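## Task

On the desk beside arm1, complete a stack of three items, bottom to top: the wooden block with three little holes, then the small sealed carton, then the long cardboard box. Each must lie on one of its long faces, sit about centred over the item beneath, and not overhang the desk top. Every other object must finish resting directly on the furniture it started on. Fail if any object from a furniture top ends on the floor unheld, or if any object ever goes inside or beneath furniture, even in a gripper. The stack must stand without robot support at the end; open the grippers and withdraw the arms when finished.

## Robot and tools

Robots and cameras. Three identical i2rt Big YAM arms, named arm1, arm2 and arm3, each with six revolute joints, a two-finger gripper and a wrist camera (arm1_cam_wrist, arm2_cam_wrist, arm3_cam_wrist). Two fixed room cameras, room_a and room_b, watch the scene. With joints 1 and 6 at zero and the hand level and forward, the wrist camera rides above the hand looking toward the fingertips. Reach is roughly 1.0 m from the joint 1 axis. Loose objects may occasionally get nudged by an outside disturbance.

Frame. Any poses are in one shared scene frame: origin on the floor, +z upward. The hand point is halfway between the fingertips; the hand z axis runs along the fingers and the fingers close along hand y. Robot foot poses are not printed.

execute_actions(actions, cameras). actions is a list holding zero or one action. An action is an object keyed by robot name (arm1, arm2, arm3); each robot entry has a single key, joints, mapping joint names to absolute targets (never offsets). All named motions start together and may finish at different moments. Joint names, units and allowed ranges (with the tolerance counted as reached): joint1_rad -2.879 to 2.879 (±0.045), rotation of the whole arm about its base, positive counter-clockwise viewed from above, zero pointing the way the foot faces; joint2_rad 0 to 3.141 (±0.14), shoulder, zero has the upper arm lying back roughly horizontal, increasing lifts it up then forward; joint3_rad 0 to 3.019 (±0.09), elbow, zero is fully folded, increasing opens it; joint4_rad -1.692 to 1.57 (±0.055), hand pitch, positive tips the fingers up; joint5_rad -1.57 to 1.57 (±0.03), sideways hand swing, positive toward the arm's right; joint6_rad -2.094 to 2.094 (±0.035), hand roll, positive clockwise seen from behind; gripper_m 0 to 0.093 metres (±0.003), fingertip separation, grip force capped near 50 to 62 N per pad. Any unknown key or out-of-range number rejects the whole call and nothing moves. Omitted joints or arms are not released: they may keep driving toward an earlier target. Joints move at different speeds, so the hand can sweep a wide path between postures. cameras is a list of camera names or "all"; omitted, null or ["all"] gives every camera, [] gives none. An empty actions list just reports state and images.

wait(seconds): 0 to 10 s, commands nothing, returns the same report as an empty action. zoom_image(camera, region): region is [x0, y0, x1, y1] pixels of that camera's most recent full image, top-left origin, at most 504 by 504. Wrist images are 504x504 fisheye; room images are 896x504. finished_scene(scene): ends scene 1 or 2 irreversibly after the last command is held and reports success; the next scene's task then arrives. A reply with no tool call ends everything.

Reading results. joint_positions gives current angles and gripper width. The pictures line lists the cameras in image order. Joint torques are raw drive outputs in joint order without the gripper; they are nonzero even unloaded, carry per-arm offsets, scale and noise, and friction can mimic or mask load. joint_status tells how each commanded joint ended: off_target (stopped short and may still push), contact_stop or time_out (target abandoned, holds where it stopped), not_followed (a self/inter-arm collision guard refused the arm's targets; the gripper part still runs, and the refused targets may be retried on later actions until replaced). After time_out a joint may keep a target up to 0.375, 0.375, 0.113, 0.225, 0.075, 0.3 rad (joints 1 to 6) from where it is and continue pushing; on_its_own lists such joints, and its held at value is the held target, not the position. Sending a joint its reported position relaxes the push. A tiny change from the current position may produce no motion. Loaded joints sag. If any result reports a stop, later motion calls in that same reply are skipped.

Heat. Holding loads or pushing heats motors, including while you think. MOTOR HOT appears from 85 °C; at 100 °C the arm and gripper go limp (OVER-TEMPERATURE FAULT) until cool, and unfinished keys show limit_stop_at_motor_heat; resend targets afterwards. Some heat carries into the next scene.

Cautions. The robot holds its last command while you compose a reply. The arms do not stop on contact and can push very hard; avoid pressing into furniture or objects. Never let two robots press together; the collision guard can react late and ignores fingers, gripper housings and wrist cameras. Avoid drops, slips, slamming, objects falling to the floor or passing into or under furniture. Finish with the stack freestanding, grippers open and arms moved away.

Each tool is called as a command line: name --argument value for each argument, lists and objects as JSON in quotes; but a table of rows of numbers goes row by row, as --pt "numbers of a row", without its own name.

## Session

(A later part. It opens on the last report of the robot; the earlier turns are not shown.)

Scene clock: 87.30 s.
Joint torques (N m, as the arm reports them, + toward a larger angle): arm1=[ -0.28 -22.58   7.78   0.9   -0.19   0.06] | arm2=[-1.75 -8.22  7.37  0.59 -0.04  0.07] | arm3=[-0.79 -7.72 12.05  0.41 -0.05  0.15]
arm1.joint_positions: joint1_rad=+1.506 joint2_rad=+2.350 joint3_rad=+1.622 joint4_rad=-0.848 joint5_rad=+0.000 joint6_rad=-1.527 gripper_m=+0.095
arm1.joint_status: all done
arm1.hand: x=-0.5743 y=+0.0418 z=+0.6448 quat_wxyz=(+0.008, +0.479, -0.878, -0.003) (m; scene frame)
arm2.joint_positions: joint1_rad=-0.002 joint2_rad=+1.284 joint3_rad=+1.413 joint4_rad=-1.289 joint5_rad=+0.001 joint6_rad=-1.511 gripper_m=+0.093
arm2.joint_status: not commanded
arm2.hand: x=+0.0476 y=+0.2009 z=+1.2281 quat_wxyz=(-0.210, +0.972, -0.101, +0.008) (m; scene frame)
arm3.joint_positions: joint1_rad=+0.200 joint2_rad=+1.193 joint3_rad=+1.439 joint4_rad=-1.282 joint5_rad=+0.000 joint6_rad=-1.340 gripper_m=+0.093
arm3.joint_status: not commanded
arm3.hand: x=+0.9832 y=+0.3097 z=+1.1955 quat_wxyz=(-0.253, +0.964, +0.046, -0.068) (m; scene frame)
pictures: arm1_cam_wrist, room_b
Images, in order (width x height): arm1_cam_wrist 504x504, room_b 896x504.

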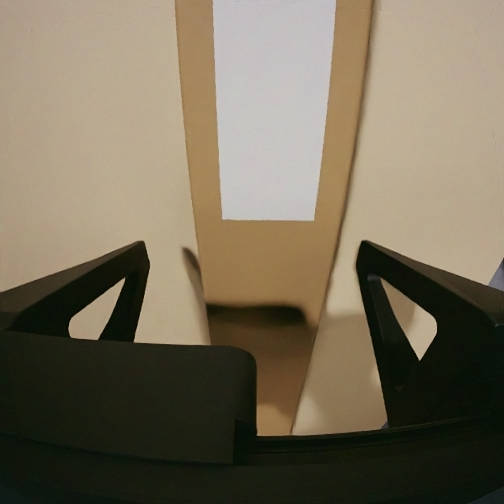

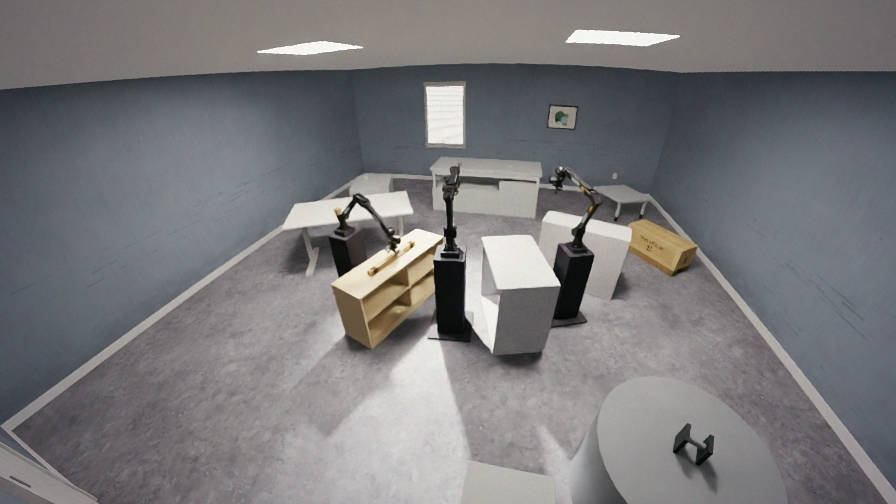

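execute_actions --actions '[{"arm1":{"joints":{"gripper_m":0.03}}}]' --cameras '["room_a","room_b","arm1_cam_wrist"]'

zoom_image --camera "room_a" --region '[460, 170, 580, 260]'

zoom_image --camera "room_b" --region '[350, 210, 440, 290]'

Scene clock: 88.27 s.
Joint torques (N m, as the arm reports them, + toward a larger angle): arm1=[ -0.25 -22.39   7.78   0.84  -0.18   0.05] | arm2=[-1.65 -8.16  7.41  0.52 -0.04  0.08] | arm3=[-0.76 -7.68 12.04  0.44 -0.05  0.15]
arm1.joint_positions: joint1_rad=+1.506 joint2_rad=+2.350 joint3_rad=+1.622 joint4_rad=-0.847 joint5_rad=+0.000 joint6_rad=-1.526 gripper_m=+0.049
arm1.joint_status: gripper_m off_target (ended at +0.049, target +0.030)
arm1.hand: x=-0.5740 y=+0.0417 z=+0.6448 quat_wxyz=(+0.008, +0.479, -0.878, -0.002) (m; scene frame)
arm2.joint_positions: joint1_rad=-0.002 joint2_rad=+1.284 joint3_rad=+1.413 joint4_rad=-1.289 joint5_rad=+0.001 joint6_rad=-1.511 gripper_m=+0.093
arm2.joint_status: not commanded
arm2.hand: x=+0.0476 y=+0.2009 z=+1.2281 quat_wxyz=(-0.210, +0.972, -0.101, +0.008) (m; scene frame)
arm3.joint_positions: joint1_rad=+0.200 joint2_rad=+1.193 joint3_rad=+1.439 joint4_rad=-1.282 joint5_rad=+0.000 joint6_rad=-1.340 gripper_m=+0.093
arm3.joint_status: not commanded
arm3.hand: x=+0.9832 y=+0.3097 z=+1.1955 quat_wxyz=(-0.253, +0.964, +0.046, -0.068) (m; scene frame)
pictures: arm1_cam_wrist, room_a, room_b
Images, in order (width x height): arm1_cam_wrist 504x504, room_a 896x504, room_b 896x504.

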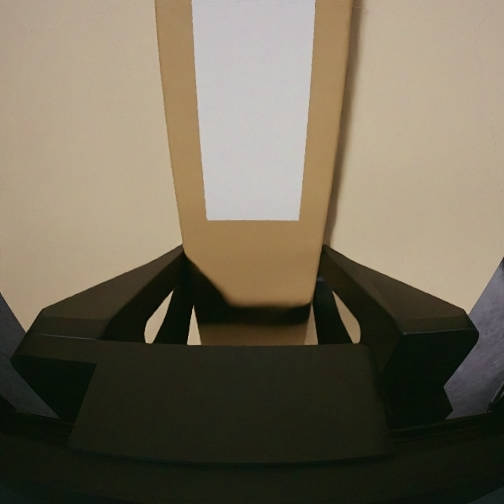

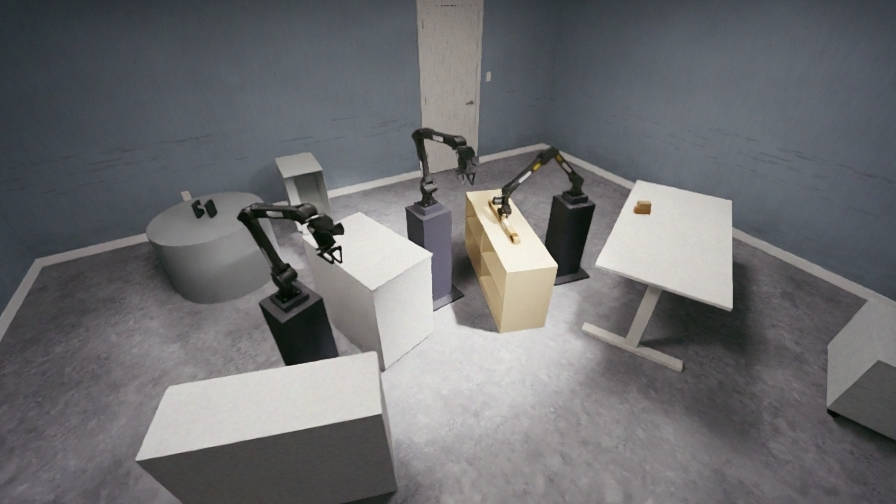

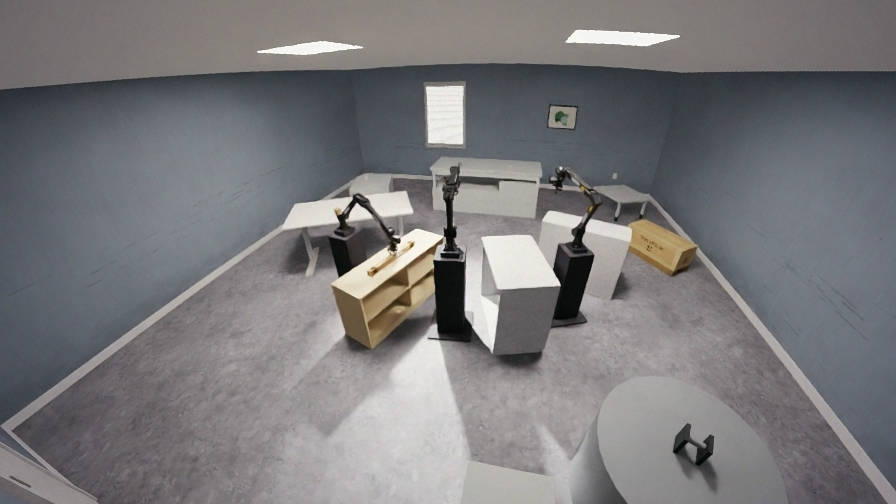

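Region (460, 170, 580, 260) of room_a's 896x504 image, scaled by 4.200, with more detail than that image has; it fills the top 378 rows of this view, and the rest is white.

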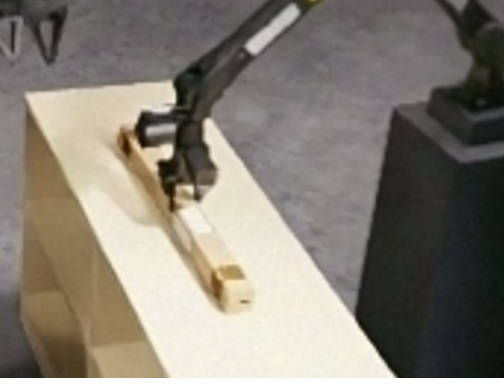

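Region (350, 210, 440, 290) of room_b's 896x504 image, scaled by 5.600, with more detail than that image has.

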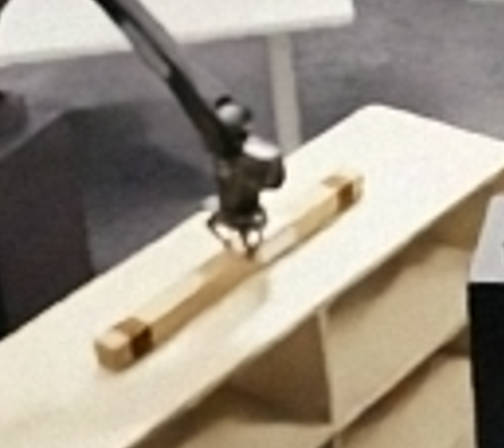

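execute_actions --actions '[{"arm1":{"joints":{"joint2_rad":1.75,"joint4_rad":-1.29}}}]' --cameras '["arm1_cam_wrist","room_b"]'

Scene clock: 91.27 s.
Joint torques (N m, as the arm reports them, + toward a larger angle): arm1=[ -0.22 -16.69  10.34   0.56  -0.18   0.07] | arm2=[-1.65 -8.31  7.4   0.51 -0.05  0.08] | arm3=[-0.77 -7.73 12.05  0.42 -0.05  0.15]
arm1.joint_positions: joint1_rad=+1.506 joint2_rad=+1.760 joint3_rad=+1.620 joint4_rad=-1.284 joint5_rad=+0.000 joint6_rad=-1.526 gripper_m=+0.049
arm1.joint_status: all done
arm1.hand: x=-0.6100 y=+0.0671 z=+0.9857 quat_wxyz=(-0.031, +0.478, -0.876, +0.062) (m; scene frame)
arm2.joint_positions: joint1_rad=-0.002 joint2_rad=+1.284 joint3_rad=+1.413 joint4_rad=-1.289 joint5_rad=+0.001 joint6_rad=-1.511 gripper_m=+0.093
arm2.joint_status: not commanded
arm2.hand: x=+0.0476 y=+0.2009 z=+1.2281 quat_wxyz=(-0.210, +0.972, -0.101, +0.008) (m; scene frame)
arm3.joint_positions: joint1_rad=+0.200 joint2_rad=+1.193 joint3_rad=+1.439 joint4_rad=-1.282 joint5_rad=+0.000 joint6_rad=-1.340 gripper_m=+0.093
arm3.joint_status: not commanded
arm3.hand: x=+0.9832 y=+0.3097 z=+1.1955 quat_wxyz=(-0.253, +0.964, +0.046, -0.068) (m; scene frame)
pictures: arm1_cam_wrist, room_b
Images, in order (width x height): arm1_cam_wrist 504x504, room_b 896x504.

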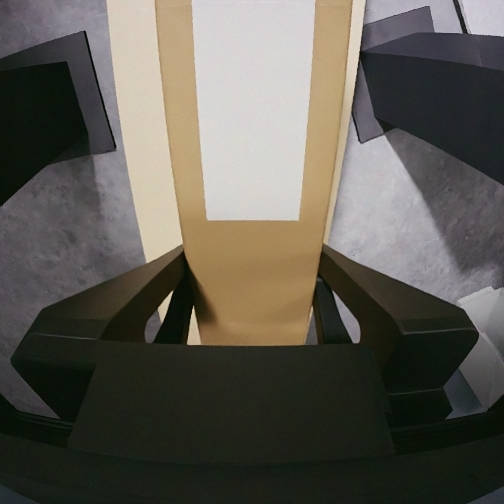

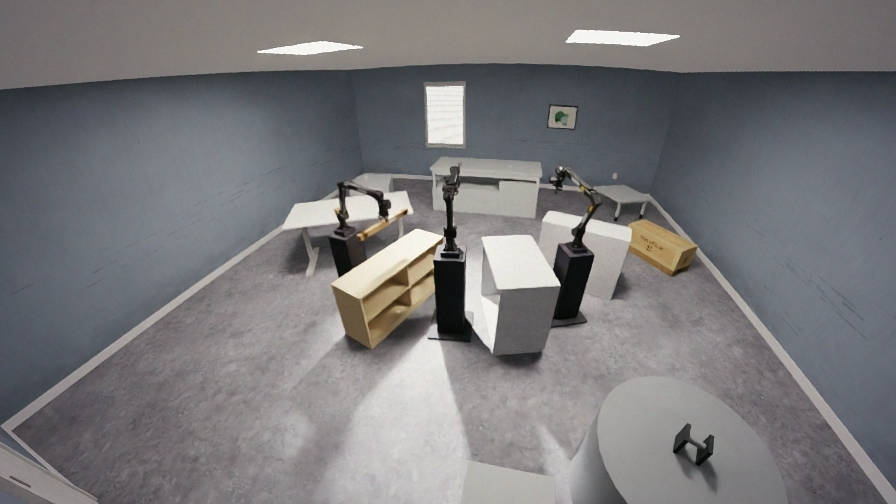

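execute_actions --actions '[{"arm1":{"joints":{"joint1_rad":-2.271,"joint3_rad":1.46,"joint4_rad":-1.245,"joint6_rad":-1.35}}}]' --cameras '["arm1_cam_wrist","room_a","room_b"]'

Scene clock: 95.13 s.
Joint torques (N m, as the arm reports them, + toward a larger angle): arm1=[  0.48 -16.55   9.08   0.48  -0.21   0.05] | arm2=[-1.71 -8.39  7.38  0.56 -0.04  0.08] | arm3=[-0.82 -7.66 12.05  0.42 -0.05  0.15]
arm1.joint_positions: joint1_rad=-2.279 joint2_rad=+1.764 joint3_rad=+1.458 joint4_rad=-1.243 joint5_rad=+0.000 joint6_rad=-1.365 gripper_m=+0.049
arm1.joint_status: all done
arm1.hand: x=-1.3127 y=+0.8450 z=+0.9248 quat_wxyz=(+0.008, -0.995, -0.097, +0.010) (m; scene frame)
arm2.joint_positions: joint1_rad=-0.002 joint2_rad=+1.284 joint3_rad=+1.413 joint4_rad=-1.289 joint5_rad=+0.001 joint6_rad=-1.511 gripper_m=+0.093
arm2.joint_status: not commanded
arm2.hand: x=+0.0476 y=+0.2009 z=+1.2281 quat_wxyz=(-0.210, +0.972, -0.101, +0.008) (m; scene frame)
arm3.joint_positions: joint1_rad=+0.200 joint2_rad=+1.193 joint3_rad=+1.439 joint4_rad=-1.282 joint5_rad=+0.000 joint6_rad=-1.340 gripper_m=+0.093
arm3.joint_status: not commanded
arm3.hand: x=+0.9832 y=+0.3097 z=+1.1955 quat_wxyz=(-0.253, +0.964, +0.046, -0.068) (m; scene frame)
pictures: arm1_cam_wrist, room_a, room_b
Images, in order (width x height): arm1_cam_wrist 504x504, room_a 896x504, room_b 896x504.

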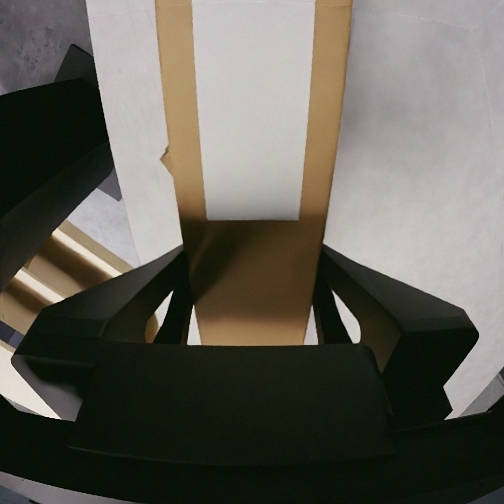

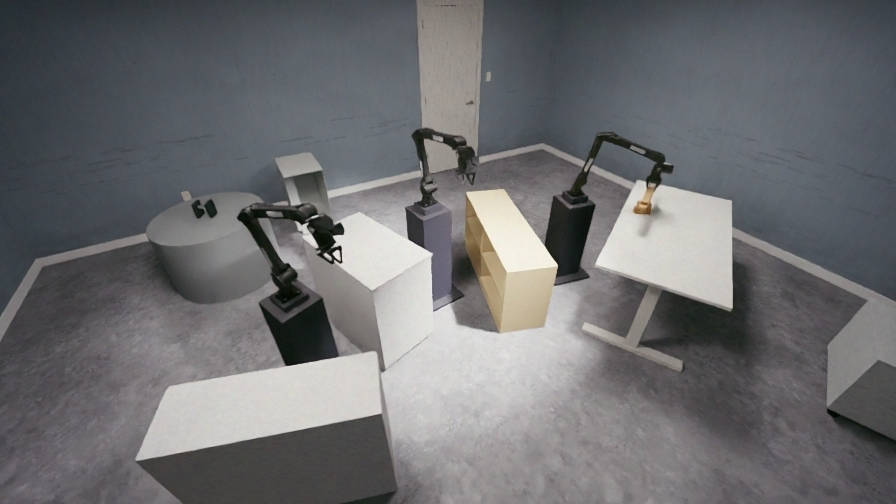

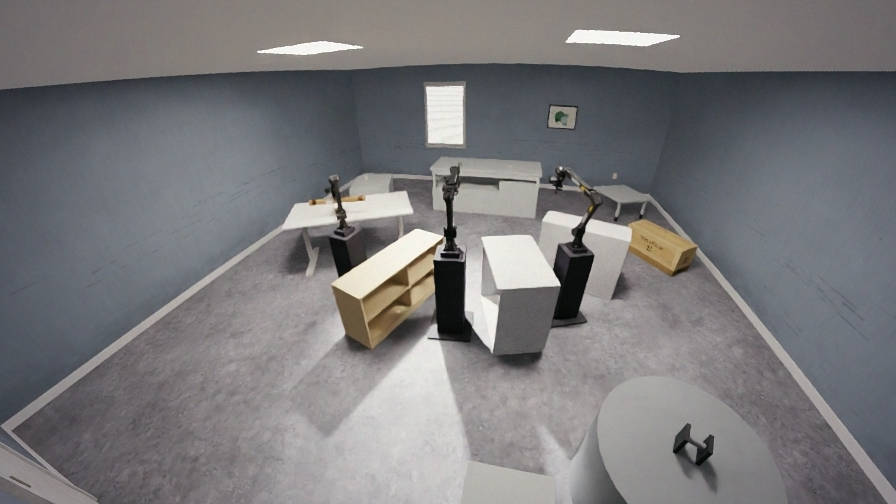

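zoom_image --camera "room_b" --region '[290, 170, 390, 240]'

zoom_image --camera "room_a" --region '[600, 140, 700, 230]'

Region (290, 170, 390, 240) of room_b's 896x504 image, scaled by 5.040, with more detail than that image has; it fills the top 353 rows of this view, and the rest is white.

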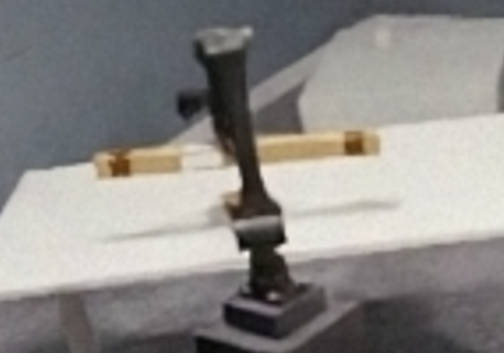

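Region (600, 140, 700, 230) of room_a's 896x504 image, scaled by 5.040, with more detail than that image has; it fills the top 454 rows of this view, and the rest is white.

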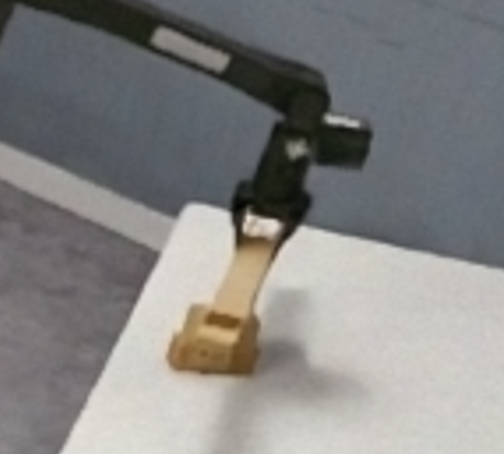

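execute_actions --actions '[{"arm1":{"joints":{"joint1_rad":-2.262,"joint2_rad":1.79,"joint3_rad":1.335,"joint4_rad":-1.11}}}]' --cameras '["arm1_cam_wrist","room_a","room_b"]'

zoom_image --camera "room_b" --region '[290, 170, 390, 240]'

zoom_image --camera "room_a" --region '[600, 140, 700, 230]'

Scene clock: 97.87 s.
Joint torques (N m, as the arm reports them, + toward a larger angle): arm1=[  0.36 -16.23   8.76   0.93  -0.21   0.05] | arm2=[-1.43 -8.2   7.38  0.6  -0.04  0.08] | arm3=[-0.8  -7.64 12.05  0.42 -0.05  0.15]
arm1.joint_positions: joint1_rad=-2.270 joint2_rad=+1.800 joint3_rad=+1.331 joint4_rad=-1.118 joint5_rad=+0.000 joint6_rad=-1.365 gripper_m=+0.049
arm1.joint_status: all done
arm1.hand: x=-1.3099 y=+0.8241 z=+0.8618 quat_wxyz=(-0.011, -0.995, -0.102, +0.004) (m; scene frame)
arm2.joint_positions: joint1_rad=-0.002 joint2_rad=+1.284 joint3_rad=+1.413 joint4_rad=-1.289 joint5_rad=+0.001 joint6_rad=-1.511 gripper_m=+0.093
arm2.joint_status: not commanded
arm2.hand: x=+0.0476 y=+0.2009 z=+1.2281 quat_wxyz=(-0.210, +0.972, -0.101, +0.008) (m; scene frame)
arm3.joint_positions: joint1_rad=+0.200 joint2_rad=+1.193 joint3_rad=+1.439 joint4_rad=-1.282 joint5_rad=+0.000 joint6_rad=-1.340 gripper_m=+0.093
arm3.joint_status: not commanded
arm3.hand: x=+0.9832 y=+0.3097 z=+1.1955 quat_wxyz=(-0.253, +0.964, +0.046, -0.068) (m; scene frame)
pictures: arm1_cam_wrist, room_a, room_b
Images, in order (width x height): arm1_cam_wrist 504x504, room_a 896x504, room_b 896x504.

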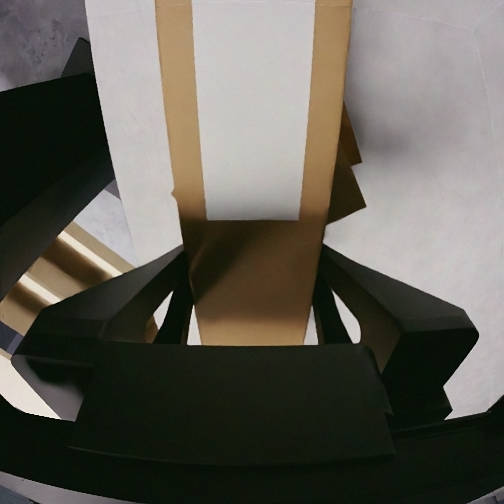

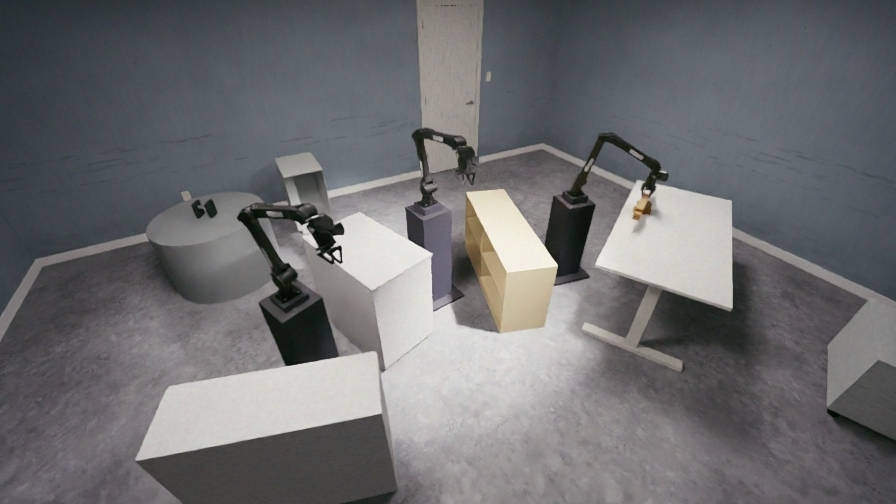

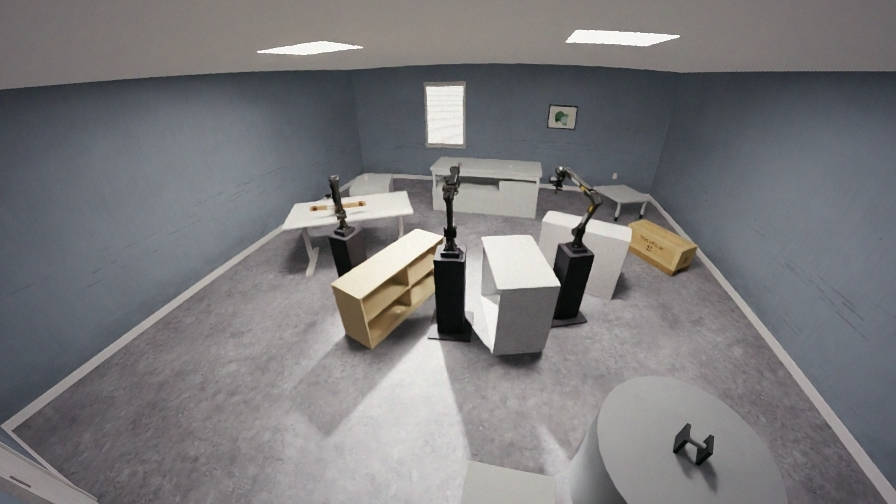

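Region (290, 170, 390, 240) of room_b's 896x504 image, scaled by 5.040, with more detail than that image has; it fills the top 353 rows of this view, and the rest is white.

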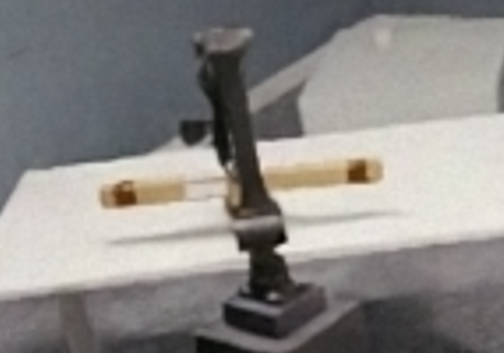

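Region (600, 140, 700, 230) of room_a's 896x504 image, scaled by 5.040, with more detail than that image has; it fills the top 454 rows of this view, and the rest is white.

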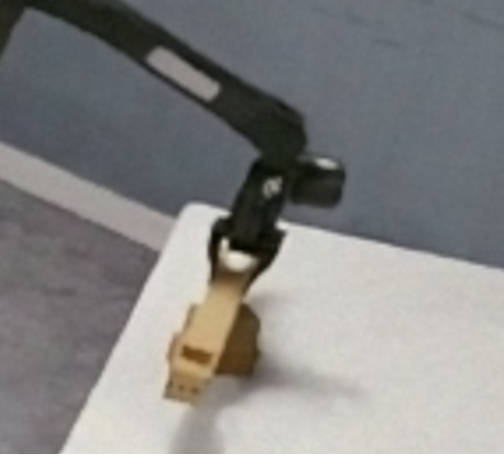

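execute_actions --actions '[{"arm1":{"joints":{"joint2_rad":1.82,"joint4_rad":-1.07}}}]' --cameras '["arm1_cam_wrist","room_a"]'

zoom_image --camera "room_a" --region '[610, 160, 690, 230]'

Scene clock: 99.97 s.
Joint torques (N m, as the arm reports them, + toward a larger angle): arm1=[  0.46 -14.63   8.74   0.99  -0.21   0.05] | arm2=[-1.53 -8.45  7.39  0.56 -0.06  0.07] | arm3=[-0.77 -7.71 12.05  0.41 -0.05  0.15]
arm1.joint_positions: joint1_rad=-2.270 joint2_rad=+1.817 joint3_rad=+1.331 joint4_rad=-1.079 joint5_rad=+0.000 joint6_rad=-1.365 gripper_m=+0.049
arm1.joint_status: all done
arm1.hand: x=-1.3133 y=+0.8318 z=+0.8539 quat_wxyz=(+0.000, -0.995, -0.102, +0.007) (m; scene frame)
arm2.joint_positions: joint1_rad=-0.002 joint2_rad=+1.284 joint3_rad=+1.413 joint4_rad=-1.289 joint5_rad=+0.001 joint6_rad=-1.511 gripper_m=+0.093
arm2.joint_status: not commanded
arm2.hand: x=+0.0476 y=+0.2009 z=+1.2281 quat_wxyz=(-0.210, +0.972, -0.101, +0.008) (m; scene frame)
arm3.joint_positions: joint1_rad=+0.200 joint2_rad=+1.193 joint3_rad=+1.439 joint4_rad=-1.282 joint5_rad=+0.000 joint6_rad=-1.340 gripper_m=+0.093
arm3.joint_status: not commanded
arm3.hand: x=+0.9832 y=+0.3097 z=+1.1955 quat_wxyz=(-0.253, +0.964, +0.046, -0.068) (m; scene frame)
pictures: arm1_cam_wrist, room_a
Images, in order (width x height): arm1_cam_wrist 504x504, room_a 896x504.

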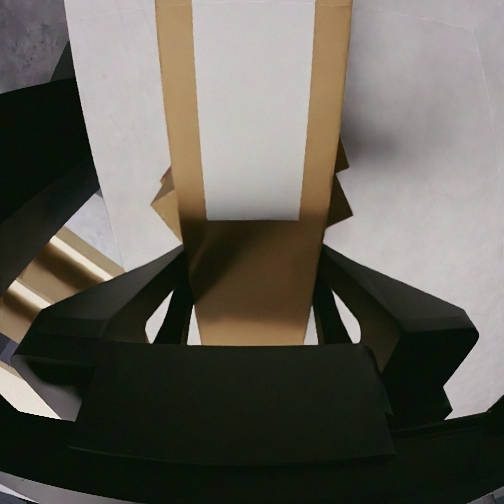

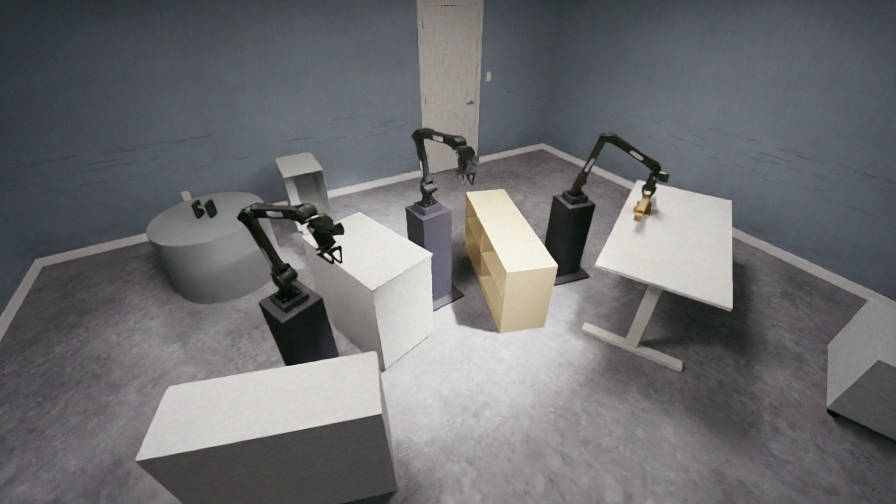

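Region (610, 160, 690, 230) of room_a's 896x504 image, scaled by 6.300, with more detail than that image has; it fills the top 441 rows of this view, and the rest is white.

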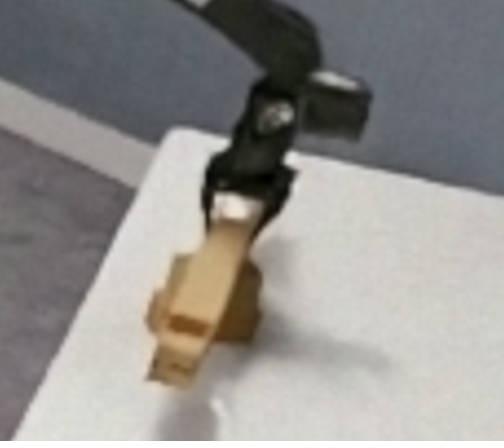

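execute_actions --actions '[{"arm1":{"joints":{"joint2_rad":1.838,"joint3_rad":1.315,"joint4_rad":-1.035}}}]' --cameras '["arm1_cam_wrist","room_a"]'

zoom_image --camera "room_a" --region '[610, 160, 690, 230]'

Scene clock: 100.97 s.
Joint torques (N m, as the arm reports them, + toward a larger angle): arm1=[  0.44 -13.52   7.17   1.81  -0.26   0.05] | arm2=[-1.74 -8.22  7.43  0.62 -0.07  0.06] | arm3=[-0.78 -7.74 12.04  0.41 -0.05  0.15]
arm1.joint_positions: joint1_rad=-2.270 joint2_rad=+1.818 joint3_rad=+1.328 joint4_rad=-1.060 joint5_rad=+0.001 joint6_rad=-1.365 gripper_m=+0.049
arm1.joint_status: all done
arm1.hand: x=-1.3145 y=+0.8348 z=+0.8521 quat_wxyz=(+0.007, -0.995, -0.101, +0.009) (m; scene frame)
arm2.joint_positions: joint1_rad=-0.002 joint2_rad=+1.284 joint3_rad=+1.413 joint4_rad=-1.289 joint5_rad=+0.001 joint6_rad=-1.511 gripper_m=+0.093
arm2.joint_status: not commanded
arm2.hand: x=+0.0476 y=+0.2009 z=+1.2281 quat_wxyz=(-0.210, +0.972, -0.101, +0.008) (m; scene frame)
arm3.joint_positions: joint1_rad=+0.200 joint2_rad=+1.193 joint3_rad=+1.439 joint4_rad=-1.282 joint5_rad=+0.000 joint6_rad=-1.340 gripper_m=+0.093
arm3.joint_status: not commanded
arm3.hand: x=+0.9832 y=+0.3097 z=+1.1955 quat_wxyz=(-0.253, +0.964, +0.046, -0.068) (m; scene frame)
pictures: arm1_cam_wrist, room_a
Images, in order (width x height): arm1_cam_wrist 504x504, room_a 896x504.

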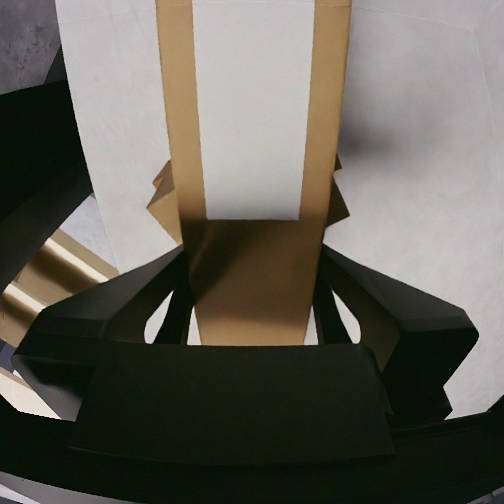

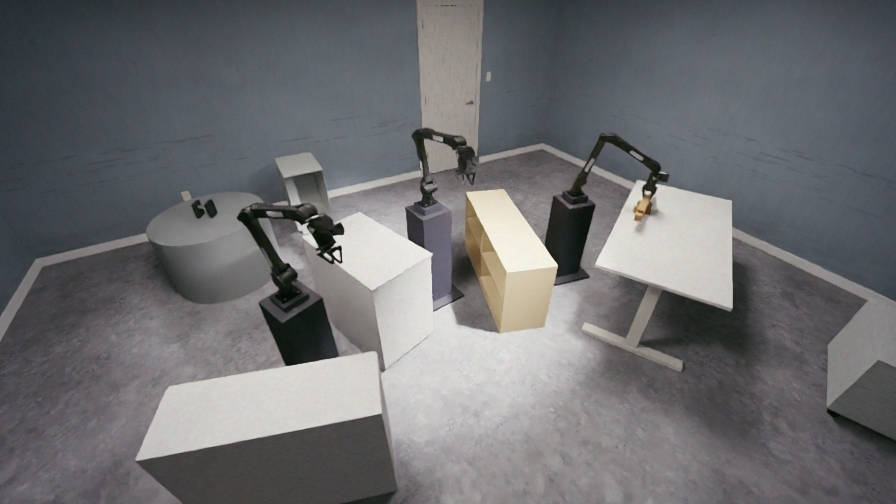

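Region (610, 160, 690, 230) of room_a's 896x504 image, scaled by 6.300, with more detail than that image has; it fills the top 441 rows of this view, and the rest is white.

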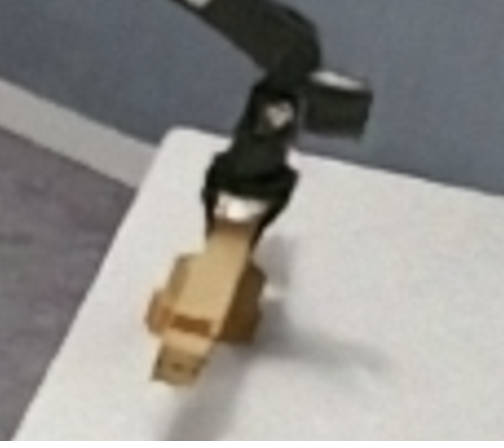

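execute_actions --actions '[{"arm1":{"joints":{"joint2_rad":1.818,"joint3_rad":1.328,"joint4_rad":-1.07,"gripper_m":0.093}}}]' --cameras '["arm1_cam_wrist","room_a","room_b"]'

Scene clock: 101.93 s.
Joint torques (N m, as the arm reports them, + toward a larger angle): arm1=[  0.28 -15.07   8.25   0.26  -0.26   0.04] | arm2=[-1.59 -8.01  7.42  0.62 -0.06  0.07] | arm3=[-0.77 -7.76 12.03  0.42 -0.06  0.16]
arm1.joint_positions: joint1_rad=-2.270 joint2_rad=+1.817 joint3_rad=+1.328 joint4_rad=-1.063 joint5_rad=+0.001 joint6_rad=-1.365 gripper_m=+0.093
arm1.joint_status: all done
arm1.hand: x=-1.3142 y=+0.8342 z=+0.8525 quat_wxyz=(+0.006, -0.995, -0.101, +0.008) (m; scene frame)
arm2.joint_positions: joint1_rad=-0.002 joint2_rad=+1.284 joint3_rad=+1.413 joint4_rad=-1.289 joint5_rad=+0.001 joint6_rad=-1.511 gripper_m=+0.093
arm2.joint_status: not commanded
arm2.hand: x=+0.0476 y=+0.2009 z=+1.2281 quat_wxyz=(-0.210, +0.972, -0.101, +0.008) (m; scene frame)
arm3.joint_positions: joint1_rad=+0.200 joint2_rad=+1.193 joint3_rad=+1.439 joint4_rad=-1.282 joint5_rad=+0.000 joint6_rad=-1.340 gripper_m=+0.093
arm3.joint_status: not commanded
arm3.hand: x=+0.9832 y=+0.3097 z=+1.1955 quat_wxyz=(-0.253, +0.964, +0.046, -0.068) (m; scene frame)
pictures: arm1_cam_wrist, room_a, room_b
Images, in order (width x height): arm1_cam_wrist 504x504, room_a 896x504, room_b 896x504.

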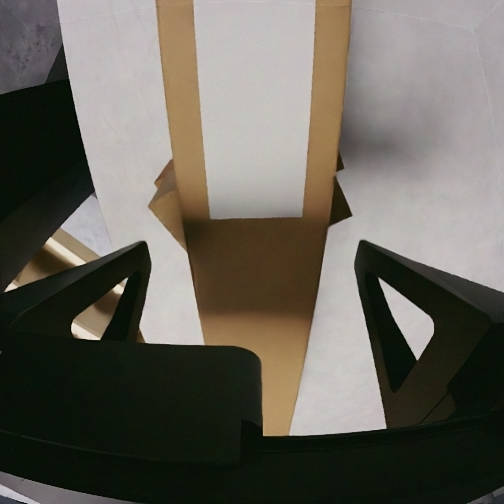

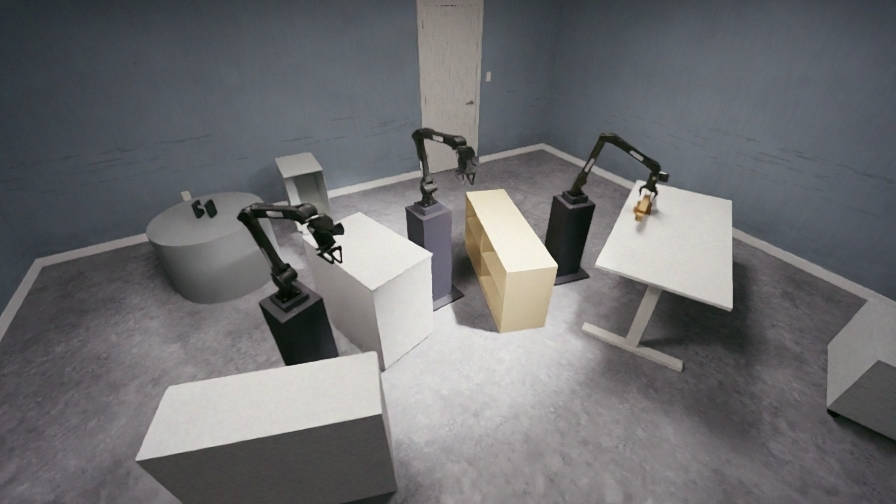

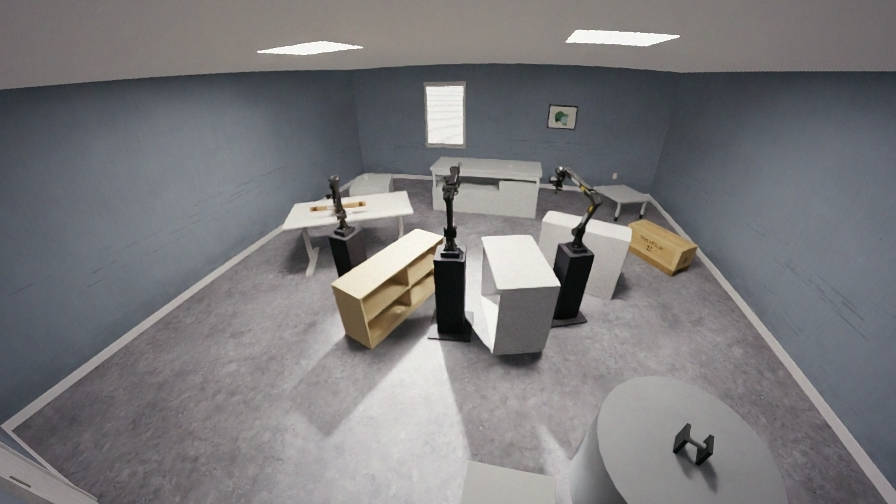

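execute_actions --actions '[{"arm1":{"joints":{"joint2_rad":1.45}}}]' --cameras '["arm1_cam_wrist","room_a","room_b"]'

zoom_image --camera "room_b" --region '[280, 170, 420, 250]'

zoom_image --camera "room_a" --region '[600, 160, 700, 240]'

Scene clock: 103.80 s.
Joint torques (N m, as the arm reports them, + toward a larger angle): arm1=[  0.39 -11.58  10.58   1.    -0.26   0.07] | arm2=[-1.73 -8.08  7.37  0.59 -0.06  0.09] | arm3=[-0.74 -7.69 12.06  0.43 -0.05  0.16]
arm1.joint_positions: joint1_rad=-2.270 joint2_rad=+1.452 joint3_rad=+1.321 joint4_rad=-1.064 joint5_rad=+0.001 joint6_rad=-1.365 gripper_m=+0.093
arm1.joint_status: all done
arm1.hand: x=-1.3087 y=+0.8275 z=+1.0323 quat_wxyz=(+0.175, -0.978, -0.098, +0.062) (m; scene frame)
arm2.joint_positions: joint1_rad=-0.002 joint2_rad=+1.284 joint3_rad=+1.413 joint4_rad=-1.289 joint5_rad=+0.001 joint6_rad=-1.511 gripper_m=+0.093
arm2.joint_status: not commanded
arm2.hand: x=+0.0476 y=+0.2009 z=+1.2281 quat_wxyz=(-0.210, +0.972, -0.101, +0.008) (m; scene frame)
arm3.joint_positions: joint1_rad=+0.200 joint2_rad=+1.193 joint3_rad=+1.439 joint4_rad=-1.282 joint5_rad=+0.000 joint6_rad=-1.340 gripper_m=+0.093
arm3.joint_status: not commanded
arm3.hand: x=+0.9832 y=+0.3097 z=+1.1955 quat_wxyz=(-0.253, +0.964, +0.046, -0.068) (m; scene frame)
pictures: arm1_cam_wrist, room_a, room_b
Images, in order (width x height): arm1_cam_wrist 504x504, room_a 896x504, room_b 896x504.

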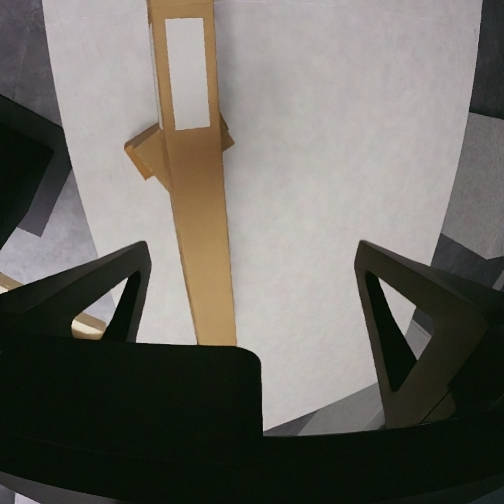

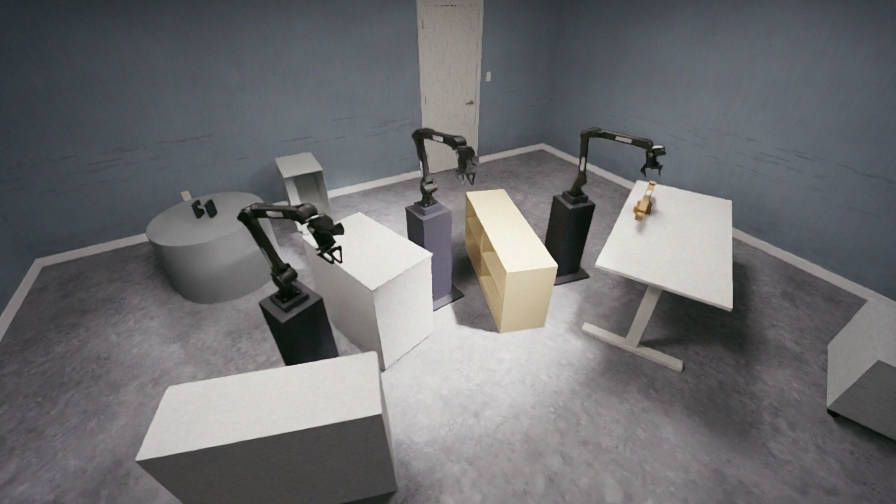

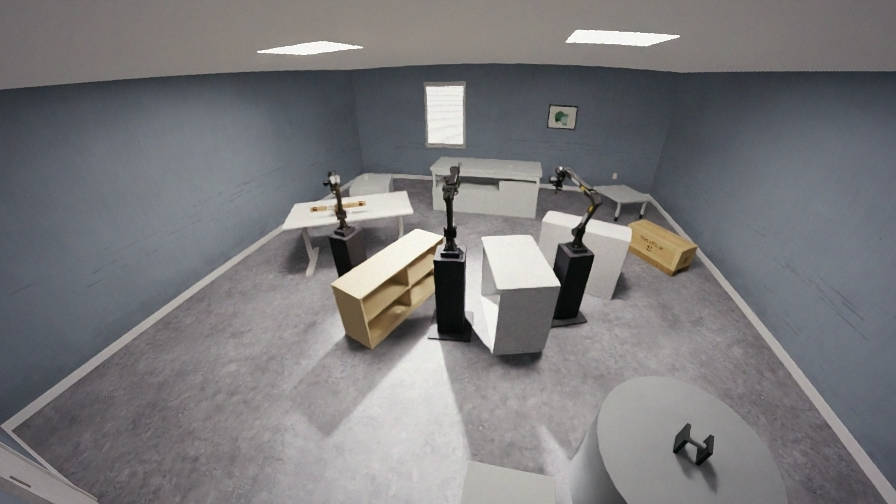

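Region (280, 170, 420, 250) of room_b's 896x504 image, scaled by 3.600, with more detail than that image has; it fills the top 288 rows of this view, and the rest is white.

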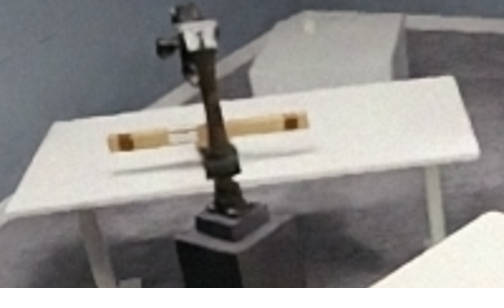

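Region (600, 160, 700, 240) of room_a's 896x504 image, scaled by 5.040, with more detail than that image has; it fills the top 403 rows of this view, and the rest is white.

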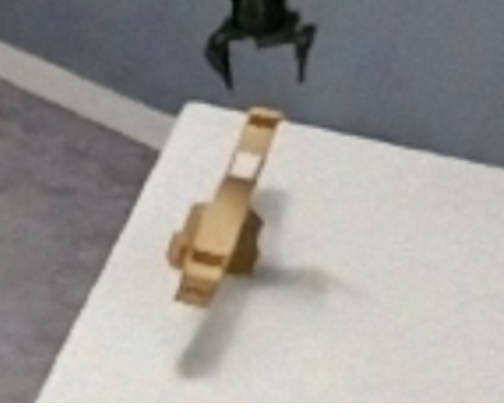

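execute_actions --actions '[{"arm1":{"joints":{"joint1_rad":-1.6,"joint2_rad":1.2}}}]' --cameras '["room_a","room_b"]'

Scene clock: 105.40 s.
Joint torques (N m, as the arm reports them, + toward a larger angle): arm1=[ 0.06 -7.1  10.97  1.53 -0.2   0.09] | arm2=[-1.47 -8.23  7.4   0.57 -0.03  0.08] | arm3=[-0.75 -7.71 12.04  0.42 -0.06  0.16]
arm1.joint_positions: joint1_rad=-1.601 joint2_rad=+1.200 joint3_rad=+1.321 joint4_rad=-1.065 joint5_rad=+0.000 joint6_rad=-1.365 gripper_m=+0.093
arm1.joint_status: all done
arm1.hand: x=-1.5187 y=+0.5805 z=+1.1556 quat_wxyz=(+0.247, -0.862, -0.400, +0.191) (m; scene frame)
arm2.joint_positions: joint1_rad=-0.002 joint2_rad=+1.284 joint3_rad=+1.413 joint4_rad=-1.289 joint5_rad=+0.001 joint6_rad=-1.511 gripper_m=+0.093
arm2.joint_status: not commanded
arm2.hand: x=+0.0476 y=+0.2009 z=+1.2281 quat_wxyz=(-0.210, +0.972, -0.101, +0.008) (m; scene frame)
arm3.joint_positions: joint1_rad=+0.200 joint2_rad=+1.193 joint3_rad=+1.439 joint4_rad=-1.282 joint5_rad=+0.000 joint6_rad=-1.340 gripper_m=+0.093
arm3.joint_status: not commanded
arm3.hand: x=+0.9832 y=+0.3097 z=+1.1955 quat_wxyz=(-0.253, +0.964, +0.046, -0.068) (m; scene frame)
pictures: room_a, room_b
Images, in order (width x height): room_a 896x504, room_b 896x504.

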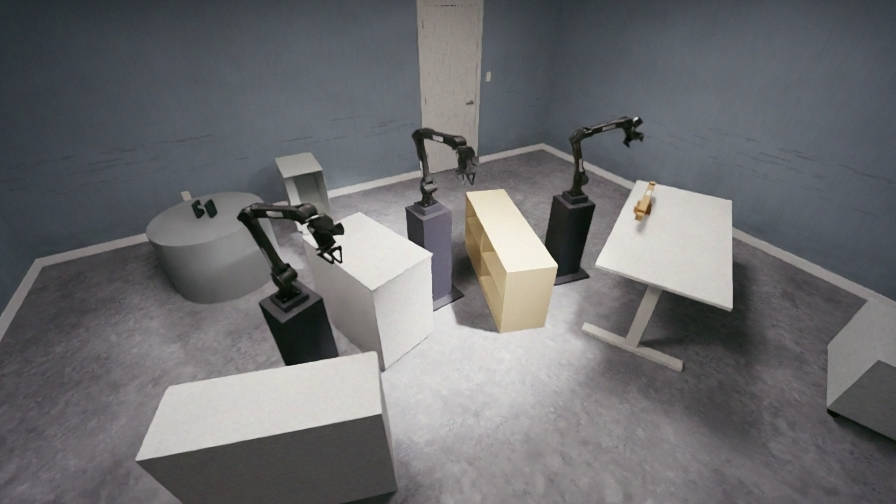

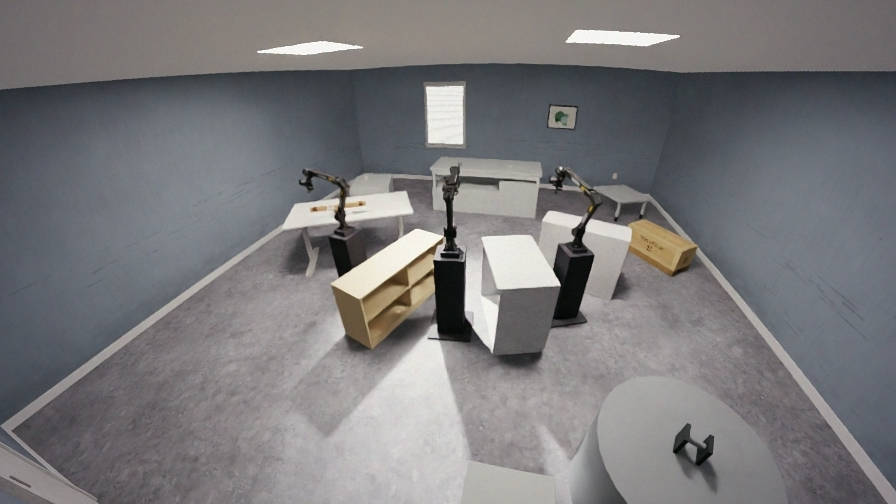

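zoom_image --camera "room_b" --region '[290, 185, 390, 235]'

Region (290, 185, 390, 235) of room_b's 896x504 image, scaled by 5.040, with more detail than that image has.

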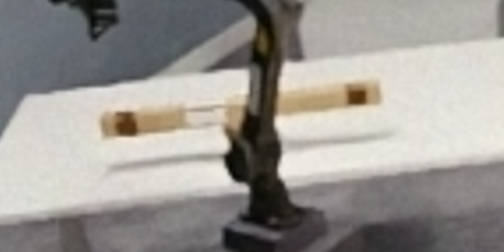

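The box sits level on the carton, centred and inside the desk edges, and arm1 is clear of it.

finished_scene --scene 2

The scene is finished: the task was done.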